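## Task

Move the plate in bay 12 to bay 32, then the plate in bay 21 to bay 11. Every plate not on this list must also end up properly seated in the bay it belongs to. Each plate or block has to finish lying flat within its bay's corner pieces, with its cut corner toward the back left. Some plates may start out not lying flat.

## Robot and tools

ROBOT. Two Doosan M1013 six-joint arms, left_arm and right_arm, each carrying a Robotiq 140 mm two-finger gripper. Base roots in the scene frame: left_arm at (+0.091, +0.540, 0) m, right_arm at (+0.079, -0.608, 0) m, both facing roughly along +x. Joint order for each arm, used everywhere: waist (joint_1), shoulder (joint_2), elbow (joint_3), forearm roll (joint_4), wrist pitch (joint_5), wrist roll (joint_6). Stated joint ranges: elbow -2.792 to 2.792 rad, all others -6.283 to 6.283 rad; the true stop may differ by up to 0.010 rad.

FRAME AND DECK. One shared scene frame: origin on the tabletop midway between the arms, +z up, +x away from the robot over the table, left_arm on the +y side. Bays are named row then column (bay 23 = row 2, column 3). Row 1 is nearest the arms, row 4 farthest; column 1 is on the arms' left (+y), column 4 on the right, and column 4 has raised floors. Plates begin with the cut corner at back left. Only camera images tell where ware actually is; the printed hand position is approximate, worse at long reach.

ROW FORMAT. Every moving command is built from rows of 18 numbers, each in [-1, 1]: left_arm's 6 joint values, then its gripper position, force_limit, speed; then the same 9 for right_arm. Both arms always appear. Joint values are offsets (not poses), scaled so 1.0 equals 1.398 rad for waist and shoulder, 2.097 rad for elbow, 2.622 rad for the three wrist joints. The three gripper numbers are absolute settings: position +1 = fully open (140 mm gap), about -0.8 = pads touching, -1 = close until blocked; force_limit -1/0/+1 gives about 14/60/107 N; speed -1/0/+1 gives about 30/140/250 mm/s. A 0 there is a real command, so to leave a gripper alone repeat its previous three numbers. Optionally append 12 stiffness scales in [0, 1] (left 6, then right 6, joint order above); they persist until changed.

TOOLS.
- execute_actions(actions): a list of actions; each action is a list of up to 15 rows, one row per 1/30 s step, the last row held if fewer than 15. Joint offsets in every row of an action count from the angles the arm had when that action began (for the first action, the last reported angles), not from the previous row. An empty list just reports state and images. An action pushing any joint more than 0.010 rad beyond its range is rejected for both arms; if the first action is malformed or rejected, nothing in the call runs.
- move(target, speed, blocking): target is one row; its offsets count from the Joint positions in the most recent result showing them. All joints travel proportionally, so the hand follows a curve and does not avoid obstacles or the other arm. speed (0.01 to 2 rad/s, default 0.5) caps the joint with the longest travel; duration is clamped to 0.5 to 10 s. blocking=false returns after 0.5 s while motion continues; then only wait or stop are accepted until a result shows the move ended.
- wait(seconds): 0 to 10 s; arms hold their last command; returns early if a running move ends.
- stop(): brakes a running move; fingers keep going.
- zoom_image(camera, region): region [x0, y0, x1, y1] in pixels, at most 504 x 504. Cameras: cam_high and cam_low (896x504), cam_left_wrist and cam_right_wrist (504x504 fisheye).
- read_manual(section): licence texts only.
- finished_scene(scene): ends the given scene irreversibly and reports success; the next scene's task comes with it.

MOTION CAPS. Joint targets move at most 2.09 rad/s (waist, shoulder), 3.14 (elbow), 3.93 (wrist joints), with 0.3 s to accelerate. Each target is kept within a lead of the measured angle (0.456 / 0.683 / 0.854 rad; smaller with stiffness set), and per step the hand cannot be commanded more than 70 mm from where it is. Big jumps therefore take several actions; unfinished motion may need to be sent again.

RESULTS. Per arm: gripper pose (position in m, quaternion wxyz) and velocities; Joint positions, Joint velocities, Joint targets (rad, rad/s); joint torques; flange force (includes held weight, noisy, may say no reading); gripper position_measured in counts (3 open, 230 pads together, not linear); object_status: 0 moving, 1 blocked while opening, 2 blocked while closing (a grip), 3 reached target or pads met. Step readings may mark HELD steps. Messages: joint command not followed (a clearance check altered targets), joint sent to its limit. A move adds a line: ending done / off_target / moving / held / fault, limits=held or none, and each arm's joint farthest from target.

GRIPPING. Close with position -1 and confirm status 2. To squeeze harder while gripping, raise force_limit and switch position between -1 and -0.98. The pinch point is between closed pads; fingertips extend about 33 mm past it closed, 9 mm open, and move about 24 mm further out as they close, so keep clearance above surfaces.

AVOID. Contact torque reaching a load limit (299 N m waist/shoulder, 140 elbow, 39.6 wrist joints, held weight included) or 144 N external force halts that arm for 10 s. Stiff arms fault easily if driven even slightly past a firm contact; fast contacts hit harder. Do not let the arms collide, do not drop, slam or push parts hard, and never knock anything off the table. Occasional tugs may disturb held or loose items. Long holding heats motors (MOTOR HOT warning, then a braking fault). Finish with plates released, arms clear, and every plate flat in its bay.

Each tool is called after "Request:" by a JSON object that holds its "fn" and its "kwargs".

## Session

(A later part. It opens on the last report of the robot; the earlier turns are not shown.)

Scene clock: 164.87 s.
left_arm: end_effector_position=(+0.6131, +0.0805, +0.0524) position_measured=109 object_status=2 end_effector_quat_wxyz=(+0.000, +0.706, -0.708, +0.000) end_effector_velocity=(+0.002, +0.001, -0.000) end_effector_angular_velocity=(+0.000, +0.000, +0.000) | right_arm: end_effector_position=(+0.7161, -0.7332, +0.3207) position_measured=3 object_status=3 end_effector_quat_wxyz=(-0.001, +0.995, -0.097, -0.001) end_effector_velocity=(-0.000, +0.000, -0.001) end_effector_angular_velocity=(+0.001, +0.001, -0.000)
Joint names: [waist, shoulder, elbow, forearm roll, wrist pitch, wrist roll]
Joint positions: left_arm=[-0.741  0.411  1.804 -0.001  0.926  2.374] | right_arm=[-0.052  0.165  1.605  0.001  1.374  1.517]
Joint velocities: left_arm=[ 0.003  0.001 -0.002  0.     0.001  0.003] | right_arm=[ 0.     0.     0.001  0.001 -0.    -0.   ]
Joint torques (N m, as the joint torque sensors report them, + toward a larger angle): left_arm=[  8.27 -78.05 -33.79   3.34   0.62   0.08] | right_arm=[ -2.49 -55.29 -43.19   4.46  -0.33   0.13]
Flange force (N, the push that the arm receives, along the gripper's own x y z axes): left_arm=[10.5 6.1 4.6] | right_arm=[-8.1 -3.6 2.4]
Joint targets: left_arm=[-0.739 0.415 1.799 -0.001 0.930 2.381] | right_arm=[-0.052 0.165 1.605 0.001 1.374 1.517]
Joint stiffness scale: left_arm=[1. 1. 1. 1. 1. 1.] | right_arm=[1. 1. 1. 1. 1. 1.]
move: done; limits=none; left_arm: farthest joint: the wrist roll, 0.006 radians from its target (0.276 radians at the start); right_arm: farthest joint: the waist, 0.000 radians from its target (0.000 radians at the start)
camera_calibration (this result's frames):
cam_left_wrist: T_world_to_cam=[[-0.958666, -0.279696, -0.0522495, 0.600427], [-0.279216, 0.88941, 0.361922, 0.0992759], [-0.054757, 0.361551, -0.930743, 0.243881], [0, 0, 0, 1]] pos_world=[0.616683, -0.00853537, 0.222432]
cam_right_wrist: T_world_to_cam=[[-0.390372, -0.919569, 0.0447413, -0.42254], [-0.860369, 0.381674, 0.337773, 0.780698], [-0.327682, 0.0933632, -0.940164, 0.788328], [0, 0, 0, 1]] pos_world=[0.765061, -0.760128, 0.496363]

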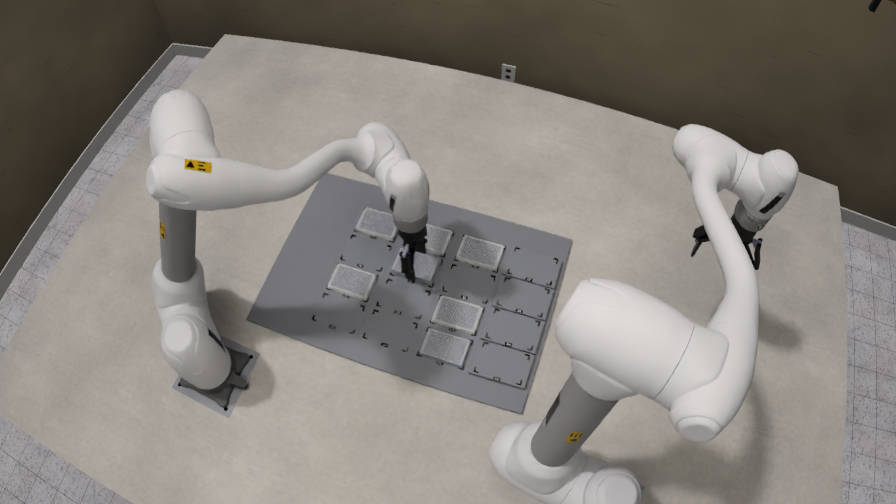

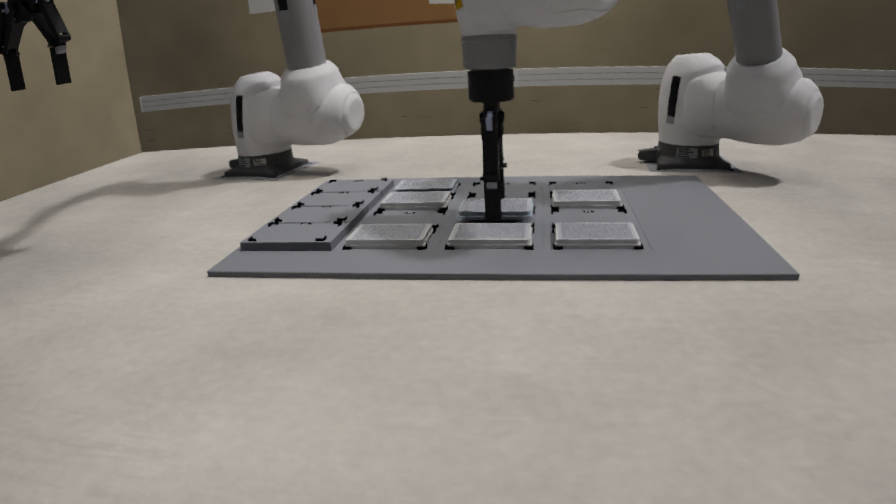

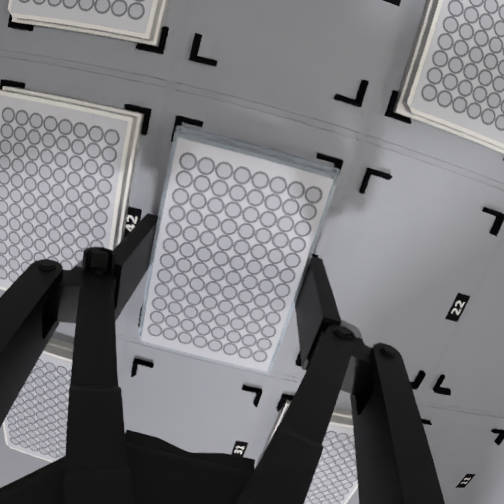

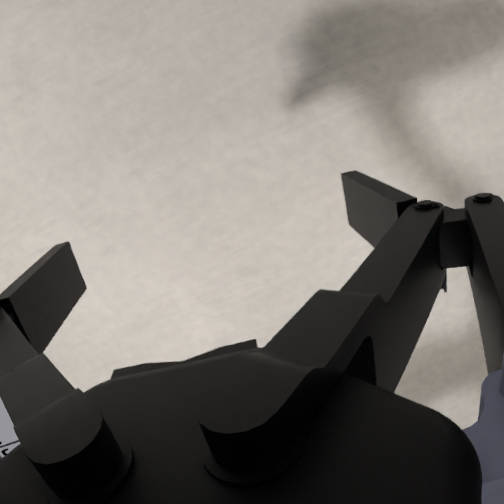

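Request:
{"fn": "execute_actions", "kwargs": {"actions": [[[-0.0005,0.0012,0.0006,0,-0.001,0,-1,0.2,-0.7,0,0,0,0,0,0,1,0,0],[-0.001,0.0023,0.0011,0,-0.002,0,-1,0.2,-0.7,0,0,0,0,0,0,1,0,0],[-0.0015,0.0035,0.0016,0,-0.0028,0,-1,0.2,-0.7,0,0,0,0,0,0,1,0,0],[-0.0019,0.0046,0.0022,0,-0.0037,0,-1,0.2,-0.7,0,0,0,0,0,0,1,0,0],[-0.0019,0.0058,0.0027,0,-0.0046,0,-1,0.2,-0.7,0,0,0,0,0,0,1,0,0],[-0.0019,0.007,0.0033,0,-0.0055,0,-1,0.2,-0.7,0,0,0,0,0,0,1,0,0],[-0.0019,0.0081,0.0038,0,-0.00645,0,-1,0.2,-0.7,0,0,0,0,0,0,1,0,0]]]}}

Request:
{"fn": "wait", "kwargs": {"seconds": 0.2}}

Request:
{"fn": "zoom_image", "kwargs": {"camera": "cam_left_wrist", "region": [160, 100, 360, 200]}}

Scene clock: 180.93 s.
left_arm: end_effector_position=(+0.6136, +0.0798, +0.0456) position_measured=109 object_status=2 end_effector_quat_wxyz=(+0.000, +0.706, -0.708, +0.001) end_effector_velocity=(+0.000, -0.000, -0.003) end_effector_angular_velocity=(-0.001, -0.001, +0.000) | right_arm: end_effector_position=(+0.7161, -0.7332, +0.3207) position_measured=3 object_status=3 end_effector_quat_wxyz=(-0.001, +0.995, -0.097, -0.001) end_effector_velocity=(-0.001, +0.000, -0.001) end_effector_angular_velocity=(+0.002, +0.002, -0.001)
Joint names: [waist, shoulder, elbow, forearm roll, wrist pitch, wrist roll]
Joint positions: left_arm=[-0.741  0.419  1.808 -0.001  0.914  2.375] | right_arm=[-0.052  0.165  1.605  0.001  1.374  1.517]
Joint velocities: left_arm=[-0.     0.003  0.002 -0.    -0.006  0.   ] | right_arm=[-0.    -0.     0.002  0.001  0.    -0.   ]
Joint torques (N m, as the joint torque sensors report them, + toward a larger angle): left_arm=[  7.54 -82.82 -34.64   3.79   0.28   0.33] | right_arm=[ -2.96 -54.73 -43.21   4.61  -0.22   0.02]
Flange force (N, the push that the arm receives, along the gripper's own x y z axes): left_arm=[12.0 2.9 9.0] | right_arm=[-9.2 -4.6 2.4]
Joint targets: left_arm=[-0.744 0.423 1.812 -0.001 0.909 2.374] | right_arm=[-0.052 0.165 1.605 0.001 1.374 1.517]
Joint stiffness scale: left_arm=[1. 1. 1. 1. 1. 1.] | right_arm=[1. 1. 1. 1. 1. 1.]
Step readings (joint positions):
0: left_arm=[-0.741 0.412 1.804 -0.001 0.926 2.375] | right_arm=[-0.052 0.165 1.605 0.001 1.374 1.517]
1: left_arm=[-0.741 0.412 1.804 -0.001 0.926 2.375] | right_arm=[-0.052 0.165 1.605 0.001 1.374 1.517]
2: left_arm=[-0.741 0.412 1.804 -0.001 0.926 2.375] | right_arm=[-0.052 0.165 1.605 0.001 1.374 1.517]
4: left_arm=[-0.741 0.412 1.804 -0.001 0.926 2.375] | right_arm=[-0.052 0.165 1.605 0.001 1.374 1.517]
8: left_arm=[-0.741 0.416 1.806 -0.001 0.919 2.375] | right_arm=[-0.052 0.165 1.605 0.001 1.374 1.517]
15: Joint positions above
camera_calibration (this result's frames):
cam_left_wrist: T_world_to_cam=[[-0.958787, -0.279188, -0.052732, 0.600346], [-0.278965, 0.889809, 0.361135, 0.102323], [-0.0539033, 0.360962, -0.931021, 0.237332], [0, 0, 0, 1]] pos_world=[0.616942, -0.00910618, 0.215667]
cam_right_wrist: T_world_to_cam=[[-0.390372, -0.919569, 0.0447411, -0.42254], [-0.860368, 0.381674, 0.337773, 0.780698], [-0.327683, 0.0933635, -0.940163, 0.788328], [0, 0, 0, 1]] pos_world=[0.765061, -0.760128, 0.496363]

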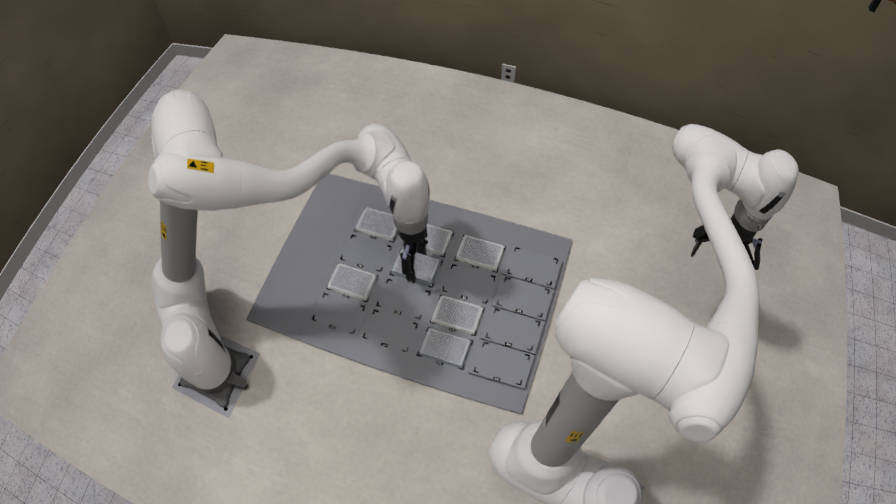

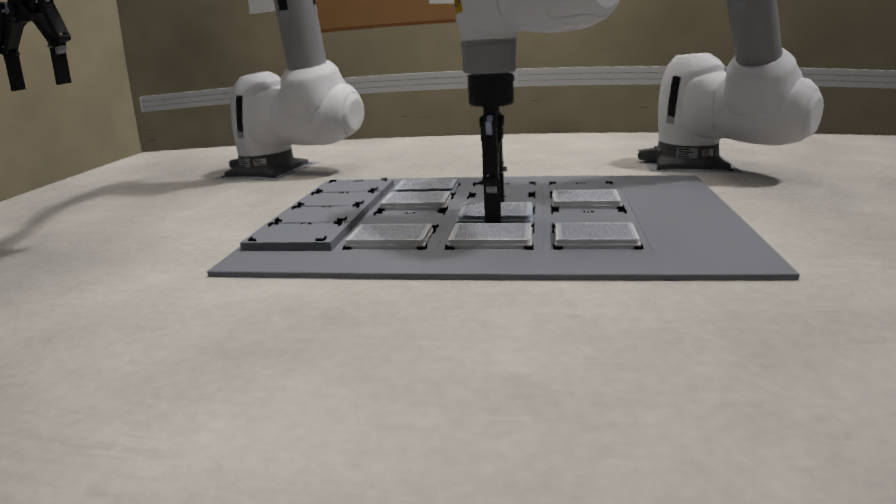

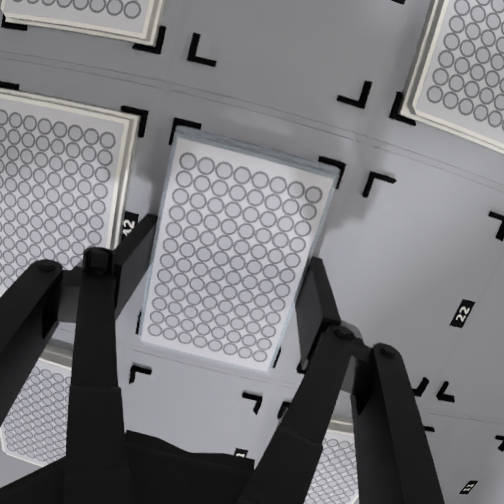

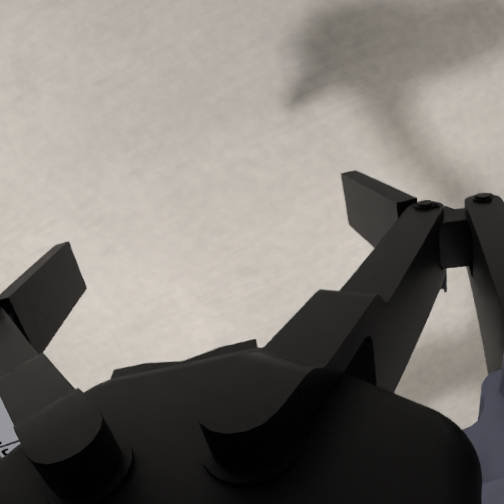

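Scene clock: 181.13 s.
left_arm: end_effector_position=(+0.6136, +0.0797, +0.0454) position_measured=109 object_status=2 end_effector_quat_wxyz=(+0.000, +0.706, -0.708, +0.001) end_effector_velocity=(+0.001, +0.001, -0.000) end_effector_angular_velocity=(+0.000, -0.000, +0.002) | right_arm: end_effector_position=(+0.7161, -0.7332, +0.3207) position_measured=3 object_status=3 end_effector_quat_wxyz=(-0.001, +0.995, -0.097, -0.001) end_effector_velocity=(-0.001, +0.000, -0.001) end_effector_angular_velocity=(+0.001, +0.002, +0.000)
Joint names: [waist, shoulder, elbow, forearm roll, wrist pitch, wrist roll]
Joint positions: left_arm=[-0.741  0.419  1.808 -0.001  0.913  2.375] | right_arm=[-0.052  0.165  1.605  0.001  1.374  1.517]
Joint velocities: left_arm=[ 0.002  0.     0.001  0.    -0.001 -0.   ] | right_arm=[ 0.     0.     0.002  0.001 -0.     0.   ]
Joint torques (N m, as the joint torque sensors report them, + toward a larger angle): left_arm=[  7.5  -78.44 -34.72   3.77   0.27   0.16] | right_arm=[ -1.62 -56.01 -42.18   4.48  -0.22  -0.1 ]
Flange force (N, the push that the arm receives, along the gripper's own x y z axes): left_arm=[8.0 7.1 4.9] | right_arm=[-5.3 -2.6 1.2]
Joint targets: left_arm=[-0.744 0.423 1.812 -0.001 0.909 2.374] | right_arm=[-0.052 0.165 1.605 0.001 1.374 1.517]
Joint stiffness scale: left_arm=[1. 1. 1. 1. 1. 1.] | right_arm=[1. 1. 1. 1. 1. 1.]
wait: 0.20 s; at rest by 0.17 s
camera_calibration (this result's frames):
cam_left_wrist: T_world_to_cam=[[-0.95878, -0.279189, -0.0528629, 0.600377], [-0.279025, 0.889878, 0.360918, 0.102513], [-0.0537228, 0.360791, -0.931098, 0.237085], [0, 0, 0, 1]] pos_world=[0.61697, -0.00914405, 0.215488]
cam_right_wrist: T_world_to_cam=[[-0.390372, -0.91957, 0.0447411, -0.42254], [-0.860369, 0.381674, 0.337773, 0.780698], [-0.327683, 0.0933633, -0.940163, 0.788328], [0, 0, 0, 1]] pos_world=[0.765061, -0.760128, 0.496363]

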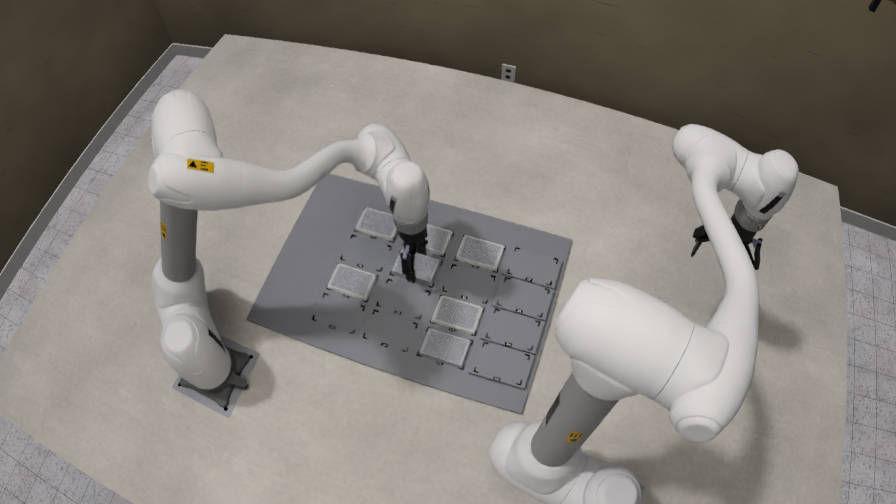

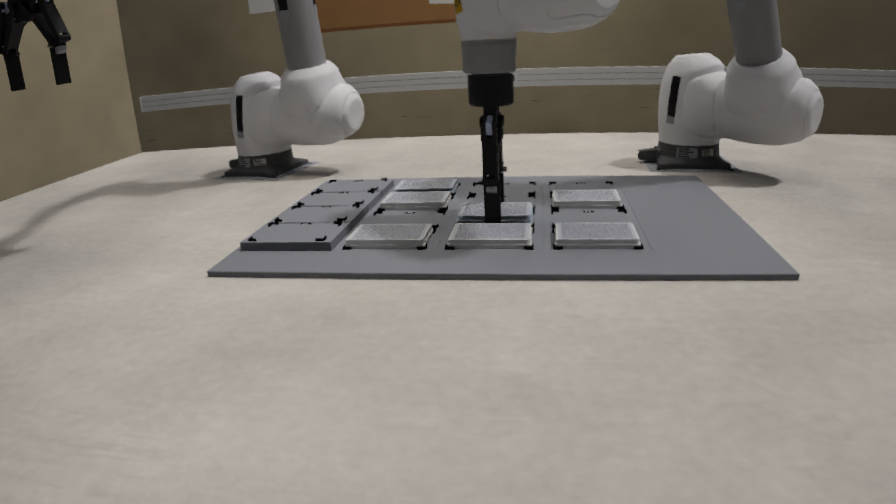

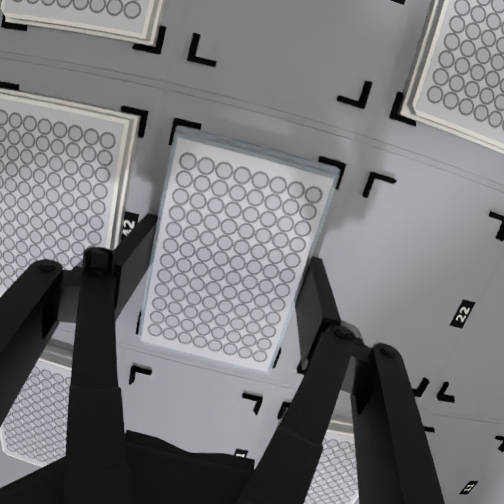

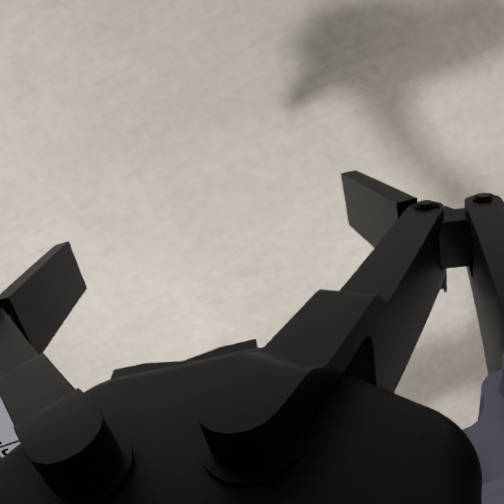

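Region (160, 100, 360, 200) of cam_left_wrist's 504x504 image, scaled by 2.520, with more detail than that image has.

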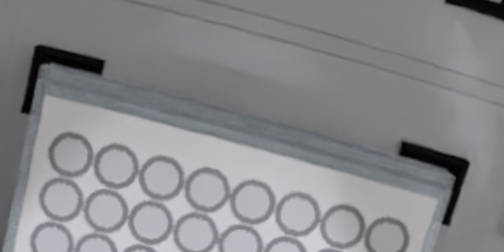

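Request:
{"fn": "execute_actions", "kwargs": {"actions": [[[0,0.0025,0.0019,0,-0.0017,0,-1,0.2,-0.7,0,0,0,0,0,0,1,0,0],[0,0.003,0.0022,0,-0.0022,0,-1,0.2,-0.7,0,0,0,0,0,0,1,0,0],[0,0.0035,0.0024,0,-0.0026,0,-1,0.2,-0.7,0,0,0,0,0,0,1,0,0],[0,0.004,0.0027,0,-0.0031,0,-1,0.2,-0.7,0,0,0,0,0,0,1,0,0],[0,0.0045,0.003,0,-0.0036,0,-1,0.2,-0.7,0,0,0,0,0,0,1,0,0],[0,0.005,0.0032,0,-0.004,0,-1,0.2,-0.7,0,0,0,0,0,0,1,0,0],[0,0.0055,0.0035,0,-0.0045,0,-1,0.2,-0.7,0,0,0,0,0,0,1,0,0],[0,0.006,0.0038,0,-0.005,0,-1,0.2,-0.7,0,0,0,0,0,0,1,0,0],[0,0.0064,0.004,0,-0.0054,0,-1,0.2,-0.7,0,0,0,0,0,0,1,0,0]]]}}

Request:
{"fn": "wait", "kwargs": {"seconds": 0.2}}

Request:
{"fn": "zoom_image", "kwargs": {"camera": "cam_left_wrist", "region": [160, 100, 360, 200]}}

Scene clock: 195.60 s.
left_arm: end_effector_position=(+0.6135, +0.0798, +0.0401) position_measured=109 object_status=2 end_effector_quat_wxyz=(+0.000, +0.706, -0.708, +0.001) end_effector_velocity=(+0.001, +0.000, -0.000) end_effector_angular_velocity=(-0.001, -0.002, +0.000) | right_arm: end_effector_position=(+0.7161, -0.7332, +0.3207) position_measured=3 object_status=3 end_effector_quat_wxyz=(-0.001, +0.995, -0.097, -0.001) end_effector_velocity=(-0.000, -0.000, -0.001) end_effector_angular_velocity=(+0.001, +0.001, -0.001)
Joint names: [waist, shoulder, elbow, forearm roll, wrist pitch, wrist roll]
Joint positions: left_arm=[-0.741  0.424  1.812 -0.001  0.904  2.375] | right_arm=[-0.052  0.165  1.605  0.001  1.374  1.517]
Joint velocities: left_arm=[ 0.001 -0.     0.     0.001 -0.002  0.   ] | right_arm=[-0.001  0.001  0.001  0.001  0.    -0.   ]
Joint torques (N m, as the joint torque sensors report them, + toward a larger angle): left_arm=[  7.86 -77.15 -33.54   3.49   0.29   0.25] | right_arm=[ -3.33 -54.85 -42.92   4.53  -0.2   -0.02]
Flange force (N, the push that the arm receives, along the gripper's own x y z axes): left_arm=[8.1 8.0 1.8] | right_arm=[-8.0 -4.8 2.0]
Joint targets: left_arm=[-0.741 0.428 1.816 -0.001 0.899 2.375] | right_arm=[-0.052 0.165 1.605 0.001 1.374 1.517]
Joint stiffness scale: left_arm=[1. 1. 1. 1. 1. 1.] | right_arm=[1. 1. 1. 1. 1. 1.]
Step readings (joint positions):
0: left_arm=[-0.741 0.419 1.808 -0.001 0.913 2.375] | right_arm=[-0.052 0.165 1.605 0.001 1.374 1.517]
1: left_arm=[-0.741 0.419 1.808 -0.001 0.913 2.375] | right_arm=[-0.052 0.165 1.605 0.001 1.374 1.517]
2: left_arm=[-0.741 0.419 1.808 -0.001 0.913 2.375] | right_arm=[-0.052 0.165 1.605 0.001 1.374 1.517]
4: left_arm=[-0.741 0.420 1.808 -0.001 0.912 2.375] | right_arm=[-0.052 0.165 1.605 0.001 1.374 1.517]
8: left_arm=[-0.741 0.422 1.810 -0.001 0.908 2.375] | right_arm=[-0.052 0.165 1.605 0.001 1.374 1.517]
15: Joint positions above
camera_calibration (this result's frames):
cam_left_wrist: T_world_to_cam=[[-0.958765, -0.279206, -0.0530413, 0.600029], [-0.279121, 0.889963, 0.360633, 0.104357], [-0.0534863, 0.360568, -0.931198, 0.23203], [0, 0, 0, 1]] pos_world=[0.616825, -0.00900437, 0.210258]
cam_right_wrist: T_world_to_cam=[[-0.390372, -0.91957, 0.0447412, -0.42254], [-0.860369, 0.381674, 0.337773, 0.780698], [-0.327683, 0.0933632, -0.940164, 0.788328], [0, 0, 0, 1]] pos_world=[0.765061, -0.760128, 0.496363]

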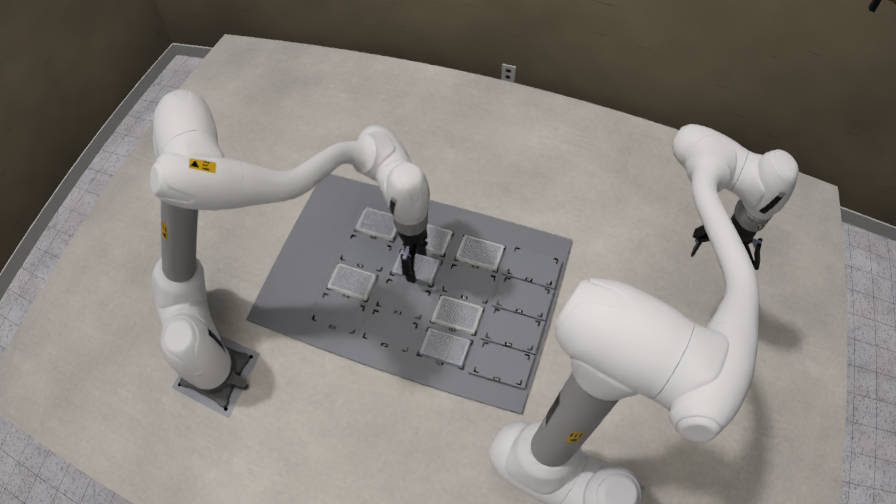

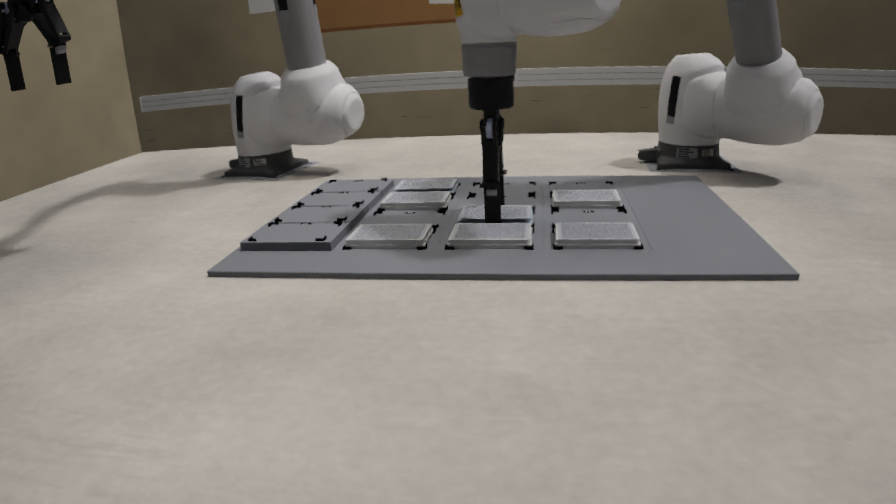

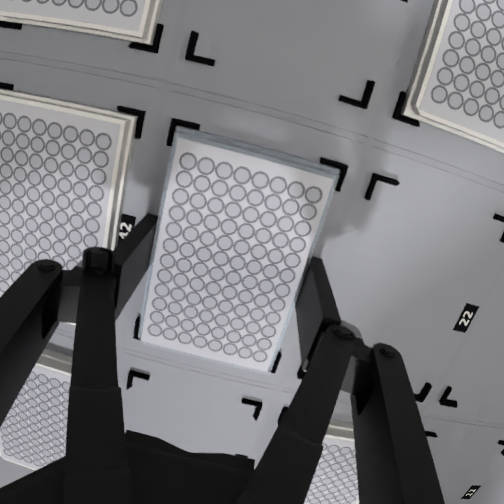

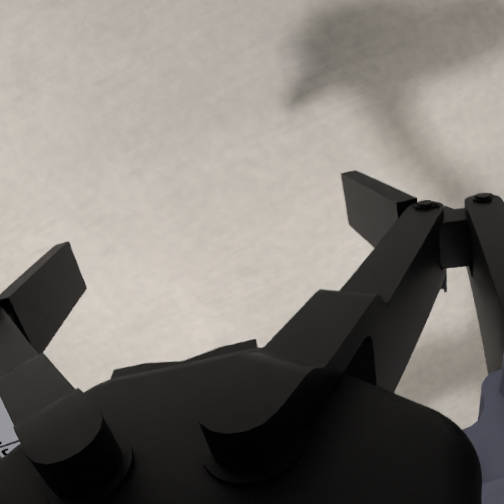

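Scene clock: 195.80 s.
left_arm: end_effector_position=(+0.6136, +0.0798, +0.0401) position_measured=109 object_status=2 end_effector_quat_wxyz=(+0.000, +0.706, -0.708, +0.001) end_effector_velocity=(+0.001, +0.001, -0.000) end_effector_angular_velocity=(+0.000, +0.000, +0.003) | right_arm: end_effector_position=(+0.7161, -0.7332, +0.3207) position_measured=3 object_status=3 end_effector_quat_wxyz=(-0.001, +0.995, -0.097, -0.001) end_effector_velocity=(-0.001, +0.001, -0.000) end_effector_angular_velocity=(+0.001, +0.000, -0.000)
Joint names: [waist, shoulder, elbow, forearm roll, wrist pitch, wrist roll]
Joint positions: left_arm=[-0.741  0.424  1.812 -0.001  0.904  2.375] | right_arm=[-0.052  0.165  1.605  0.001  1.374  1.517]
Joint velocities: left_arm=[ 0.003 -0.     0.     0.    -0.    -0.   ] | right_arm=[-0.    -0.001  0.001  0.001 -0.     0.   ]
Joint torques (N m, as the joint torque sensors report them, + toward a larger angle): left_arm=[  7.95 -75.17 -34.04   3.42   0.41   0.05] | right_arm=[ -1.99 -55.64 -42.38   4.65  -0.25  -0.1 ]
Flange force (N, the push that the arm receives, along the gripper's own x y z axes): left_arm=[5.7 10.1 1.2] | right_arm=[-6.2 -3.1 1.3]
Joint targets: left_arm=[-0.741 0.428 1.816 -0.001 0.899 2.375] | right_arm=[-0.052 0.165 1.605 0.001 1.374 1.517]
Joint stiffness scale: left_arm=[1. 1. 1. 1. 1. 1.] | right_arm=[1. 1. 1. 1. 1. 1.]
wait: 0.20 s; at rest by 0.17 s
camera_calibration (this result's frames):
cam_left_wrist: T_world_to_cam=[[-0.958757, -0.279214, -0.0531382, 0.600061], [-0.279173, 0.890013, 0.360472, 0.104444], [-0.0533551, 0.36044, -0.931255, 0.231981], [0, 0, 0, 1]] pos_world=[0.616848, -0.00902652, 0.210271]
cam_right_wrist: T_world_to_cam=[[-0.390372, -0.91957, 0.0447411, -0.42254], [-0.860369, 0.381674, 0.337773, 0.780698], [-0.327683, 0.0933634, -0.940163, 0.788328], [0, 0, 0, 1]] pos_world=[0.765061, -0.760128, 0.496363]

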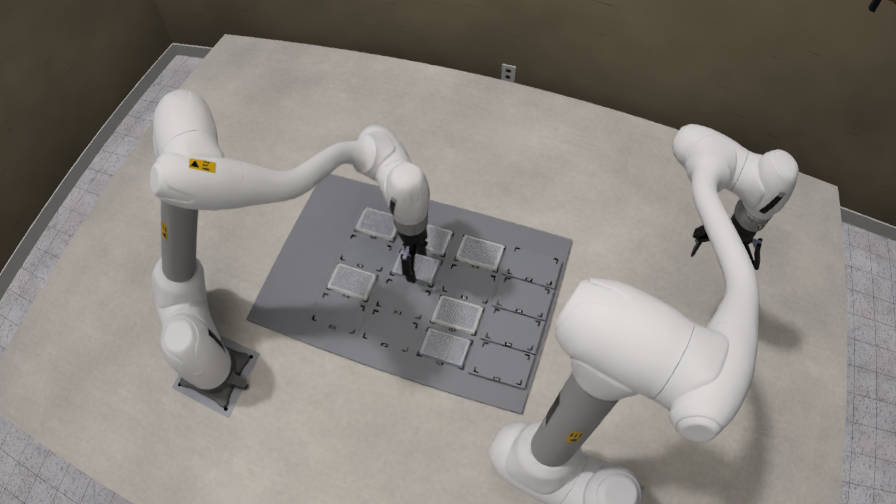

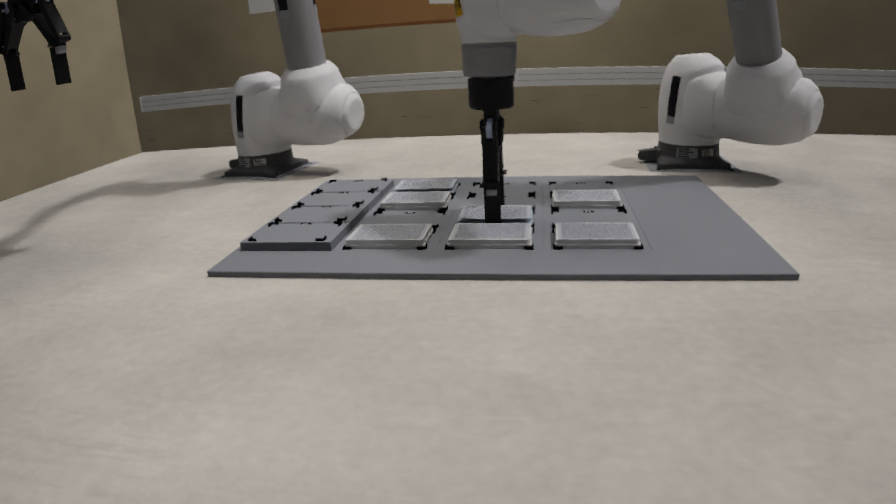

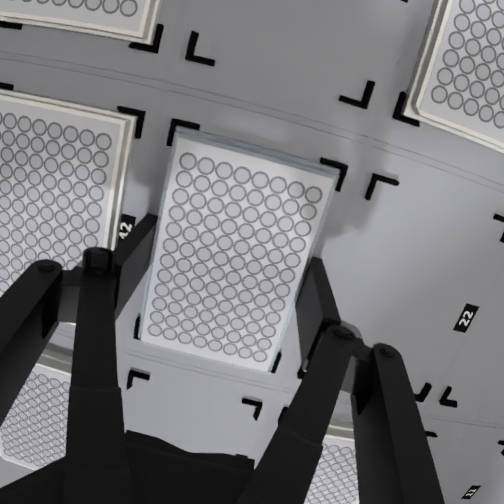

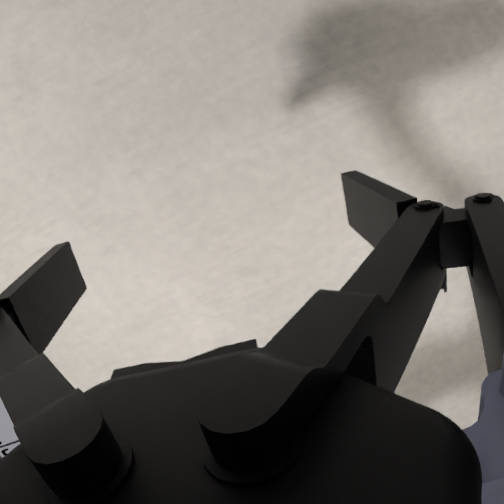

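Region (160, 100, 360, 200) of cam_left_wrist's 504x504 image, scaled by 2.520, with more detail than that image has.

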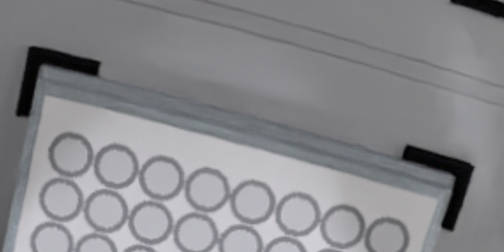

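Request:
{"fn": "execute_actions", "kwargs": {"actions": [[[0,0,0,0,0,0,0.44,0.2,-0.5,0,0,0,0,0,0,1,0,0]]]}}

Request:
{"fn": "zoom_image", "kwargs": {"camera": "cam_left_wrist", "region": [330, 0, 504, 200]}}

Request:
{"fn": "zoom_image", "kwargs": {"camera": "cam_left_wrist", "region": [100, 100, 380, 400]}}

Scene clock: 209.03 s.
left_arm: end_effector_position=(+0.6136, +0.0798, +0.0401) position_measured=73 object_status=3 end_effector_quat_wxyz=(+0.000, +0.706, -0.708, +0.001) end_effector_velocity=(-0.001, -0.001, -0.000) end_effector_angular_velocity=(-0.000, +0.001, -0.000) | right_arm: end_effector_position=(+0.7161, -0.7332, +0.3207) position_measured=3 object_status=3 end_effector_quat_wxyz=(-0.001, +0.995, -0.097, -0.001) end_effector_velocity=(+0.000, -0.000, +0.001) end_effector_angular_velocity=(-0.001, -0.001, +0.000)
Joint names: [waist, shoulder, elbow, forearm roll, wrist pitch, wrist roll]
Joint positions: left_arm=[-0.741  0.424  1.812 -0.001  0.904  2.375] | right_arm=[-0.052  0.165  1.605  0.001  1.374  1.517]
Joint velocities: left_arm=[-0.001  0.     0.    -0.001  0.    -0.   ] | right_arm=[ 0.    -0.001 -0.001 -0.001  0.    -0.   ]
Joint torques (N m, as the joint torque sensors report them, + toward a larger angle): left_arm=[  5.03 -79.35 -34.31   3.53   0.51   0.1 ] | right_arm=[ -3.01 -55.51 -42.91   4.54  -0.23  -0.14]
Flange force (N, the push that the arm receives, along the gripper's own x y z axes): left_arm=[6.5 4.0 6.1] | right_arm=[-7.9 -5.0 1.4]
Joint targets: left_arm=[-0.741 0.424 1.812 -0.001 0.904 2.375] | right_arm=[-0.052 0.165 1.605 0.001 1.374 1.517]
Joint stiffness scale: left_arm=[1. 1. 1. 1. 1. 1.] | right_arm=[1. 1. 1. 1. 1. 1.]
Step readings (joint positions):
0: left_arm=[-0.741 0.424 1.812 -0.001 0.904 2.375] | right_arm=[-0.052 0.165 1.605 0.001 1.374 1.517]
1: left_arm=[-0.741 0.424 1.812 -0.001 0.904 2.375] | right_arm=[-0.052 0.165 1.605 0.001 1.374 1.517]
2: left_arm=[-0.741 0.424 1.812 -0.001 0.904 2.375] | right_arm=[-0.052 0.165 1.605 0.001 1.374 1.517]
4: left_arm=[-0.741 0.424 1.812 -0.001 0.904 2.375] | right_arm=[-0.052 0.165 1.605 0.001 1.374 1.517]
8: left_arm=[-0.741 0.424 1.812 -0.001 0.904 2.375] | right_arm=[-0.052 0.165 1.605 0.001 1.374 1.517]
15: Joint positions above
camera_calibration (this result's frames):
cam_left_wrist: T_world_to_cam=[[-0.958757, -0.279214, -0.0531415, 0.600062], [-0.279174, 0.890014, 0.360467, 0.104447], [-0.0533507, 0.360436, -0.931257, 0.23198], [0, 0, 0, 1]] pos_world=[0.616849, -0.0090273, 0.210271]
cam_right_wrist: T_world_to_cam=[[-0.390372, -0.91957, 0.0447412, -0.42254], [-0.860369, 0.381674, 0.337773, 0.780698], [-0.327683, 0.0933631, -0.940164, 0.788328], [0, 0, 0, 1]] pos_world=[0.765061, -0.760128, 0.496363]

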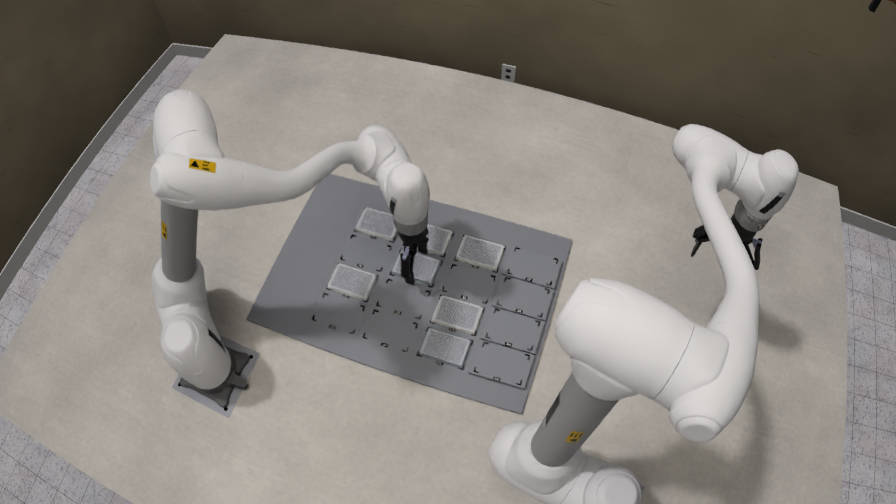

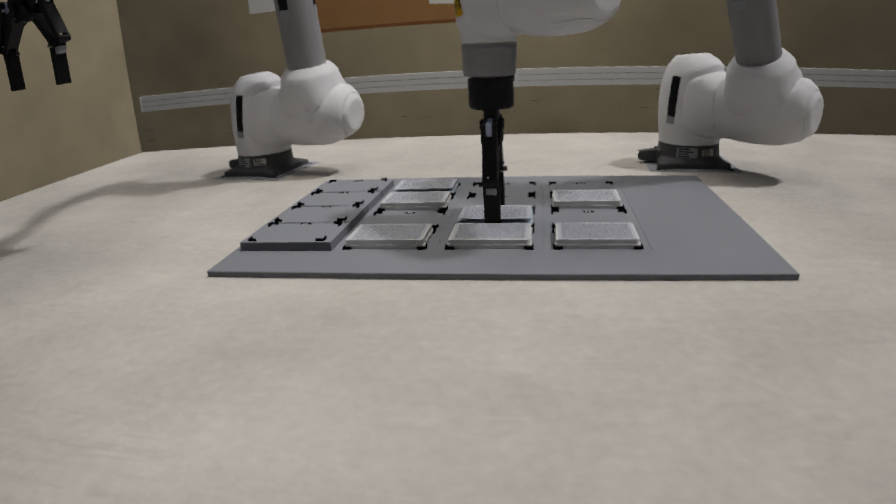

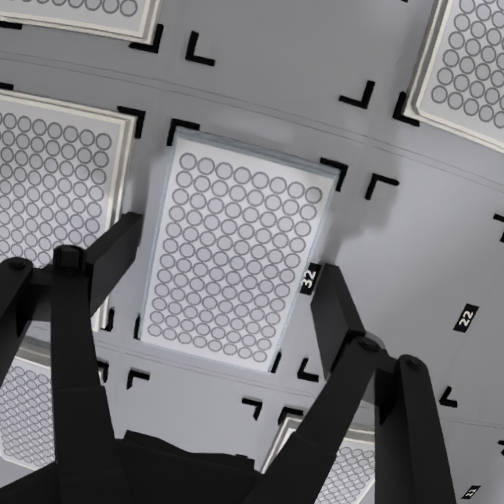

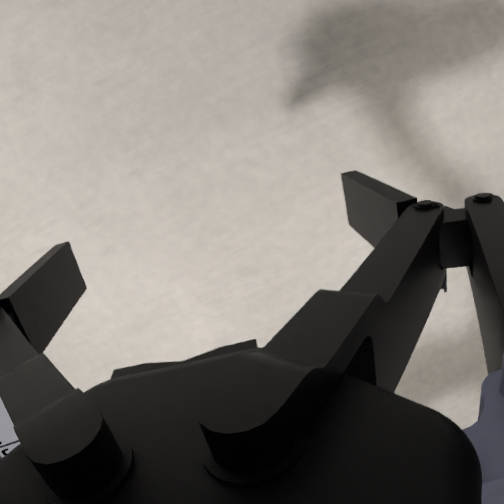

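Region (330, 0, 504, 200) of cam_left_wrist's 504x504 image, scaled by 2.520, with more detail than that image has; it fills the left 438 columns of this view, and the rest is white.

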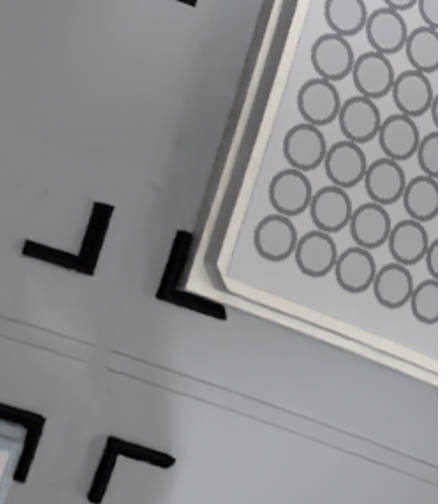

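Region (100, 100, 380, 400) of cam_left_wrist's 504x504 image, scaled by 1.680, with more detail than that image has; it fills the left 470 columns of this view, and the rest is white.

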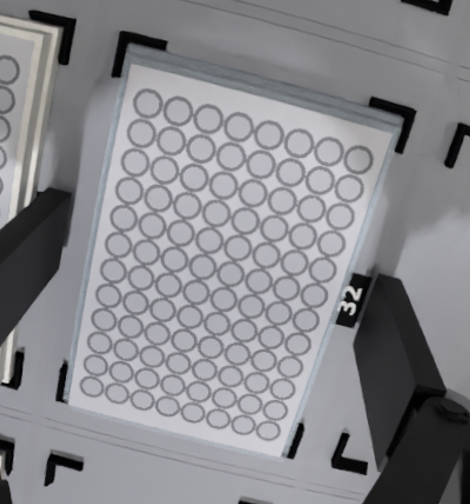

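Request:
{"fn": "execute_actions", "kwargs": {"actions": [[[0,-0.0020,-0.001,0,0.0017,0,0.44,0.2,-0.5,0,0,0,0,0,0,1,0,0],[0,-0.0039,-0.002,0,0.0034,0,0.44,0.2,-0.5,0,0,0,0,0,0,1,0,0],[0,-0.0059,-0.003,0,0.005,0,0.44,0.2,-0.5,0,0,0,0,0,0,1,0,0],[0,-0.0078,-0.0041,0,0.0067,0,0.44,0.2,-0.5,0,0,0,0,0,0,1,0,0],[0,-0.0098,-0.0051,0,0.0084,0,0.44,0.2,-0.5,0,0,0,0,0,0,1,0,0],[0,-0.0117,-0.0061,0,0.0101,0,0.44,0.2,-0.5,0,0,0,0,0,0,1,0,0]]]}}

Scene clock: 243.47 s.
left_arm: end_effector_position=(+0.6135, +0.0799, +0.0525) position_measured=73 object_status=3 end_effector_quat_wxyz=(+0.000, +0.706, -0.708, +0.001) end_effector_velocity=(-0.002, -0.001, +0.003) end_effector_angular_velocity=(+0.002, +0.002, -0.004) | right_arm: end_effector_position=(+0.7161, -0.7332, +0.3207) position_measured=3 object_status=3 end_effector_quat_wxyz=(-0.001, +0.995, -0.097, -0.001) end_effector_velocity=(+0.000, +0.000, -0.000) end_effector_angular_velocity=(-0.001, +0.001, +0.001)
Joint names: [waist, shoulder, elbow, forearm roll, wrist pitch, wrist roll]
Joint positions: left_arm=[-0.741  0.412  1.803 -0.001  0.925  2.375] | right_arm=[-0.052  0.165  1.605  0.001  1.374  1.517]
Joint velocities: left_arm=[-0.003 -0.003 -0.002  0.     0.008  0.   ] | right_arm=[ 0.001  0.     0.    -0.001  0.    -0.   ]
Joint torques (N m, as the joint torque sensors report them, + toward a larger angle): left_arm=[  6.81 -77.36 -36.22   3.7    0.84   0.13] | right_arm=[ -1.19 -56.56 -42.61   4.56  -0.32   0.02]
Flange force (N, the push that the arm receives, along the gripper's own x y z axes): left_arm=[5.8 9.5 6.7] | right_arm=[-4.9 -1.8 1.6]
Joint targets: left_arm=[-0.741 0.408 1.799 -0.001 0.930 2.375] | right_arm=[-0.052 0.165 1.605 0.001 1.374 1.517]
Joint stiffness scale: left_arm=[1. 1. 1. 1. 1. 1.] | right_arm=[1. 1. 1. 1. 1. 1.]
Step readings (joint positions):
0: left_arm=[-0.741 0.424 1.812 -0.001 0.904 2.375] | right_arm=[-0.052 0.165 1.605 0.001 1.374 1.517]
1: left_arm=[-0.741 0.424 1.812 -0.001 0.904 2.375] | right_arm=[-0.052 0.165 1.605 0.001 1.374 1.517]
2: left_arm=[-0.741 0.424 1.812 -0.001 0.904 2.375] | right_arm=[-0.052 0.165 1.605 0.001 1.374 1.517]
4: left_arm=[-0.741 0.422 1.811 -0.001 0.908 2.375] | right_arm=[-0.052 0.165 1.605 0.001 1.374 1.517]
8: left_arm=[-0.741 0.415 1.806 -0.001 0.919 2.375] | right_arm=[-0.052 0.165 1.605 0.001 1.374 1.517]
15: Joint positions above
camera_calibration (this result's frames):
cam_left_wrist: T_world_to_cam=[[-0.958786, -0.279175, -0.0528277, 0.600652], [-0.278997, 0.889869, 0.360962, 0.0997465], [-0.0537619, 0.360824, -0.931083, 0.243711], [0, 0, 0, 1]] pos_world=[0.616828, -0.00901122, 0.222641]
cam_right_wrist: T_world_to_cam=[[-0.390372, -0.91957, 0.0447412, -0.42254], [-0.860369, 0.381674, 0.337773, 0.780698], [-0.327683, 0.0933633, -0.940164, 0.788328], [0, 0, 0, 1]] pos_world=[0.765061, -0.760128, 0.496363]

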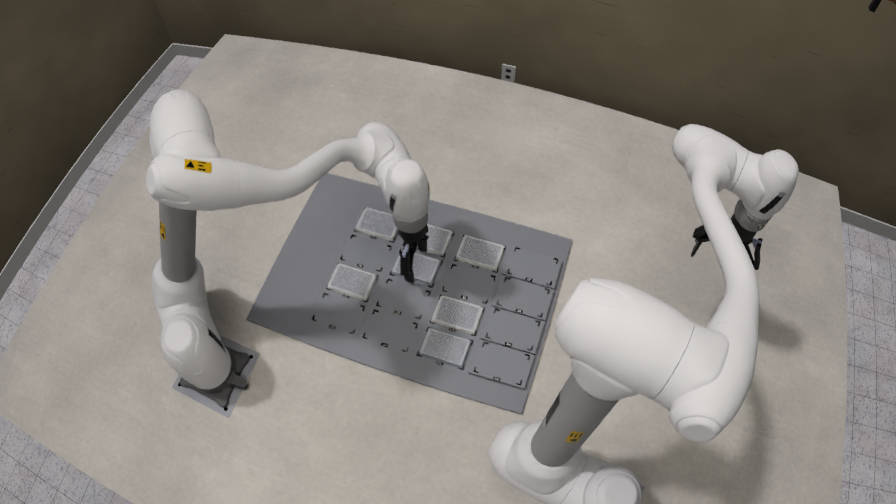

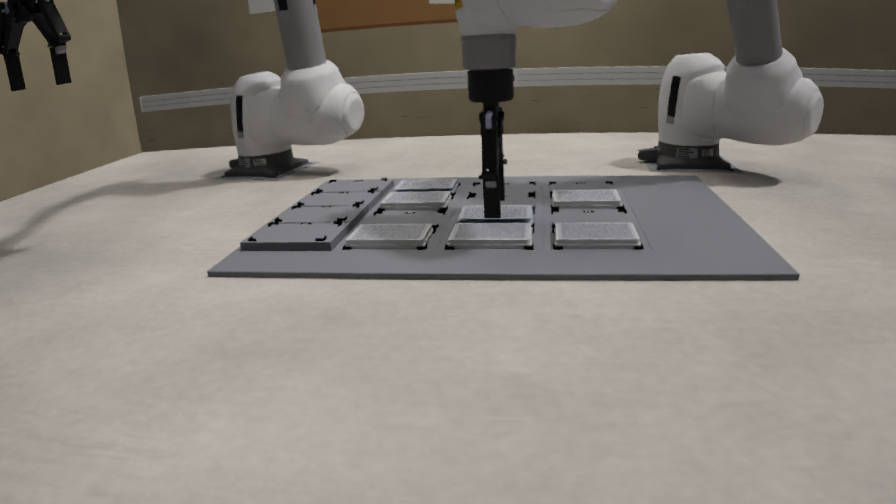

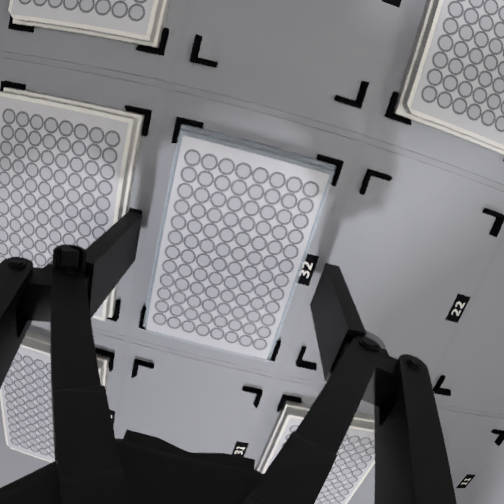

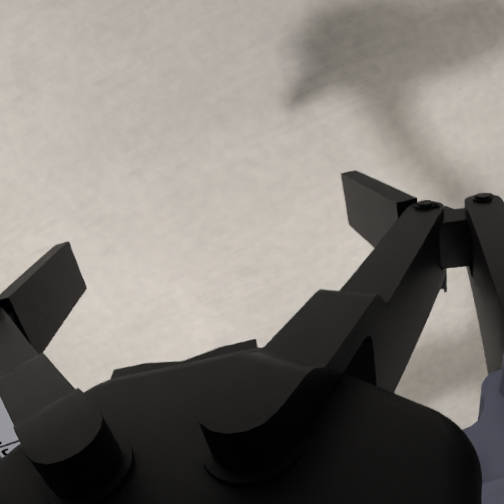

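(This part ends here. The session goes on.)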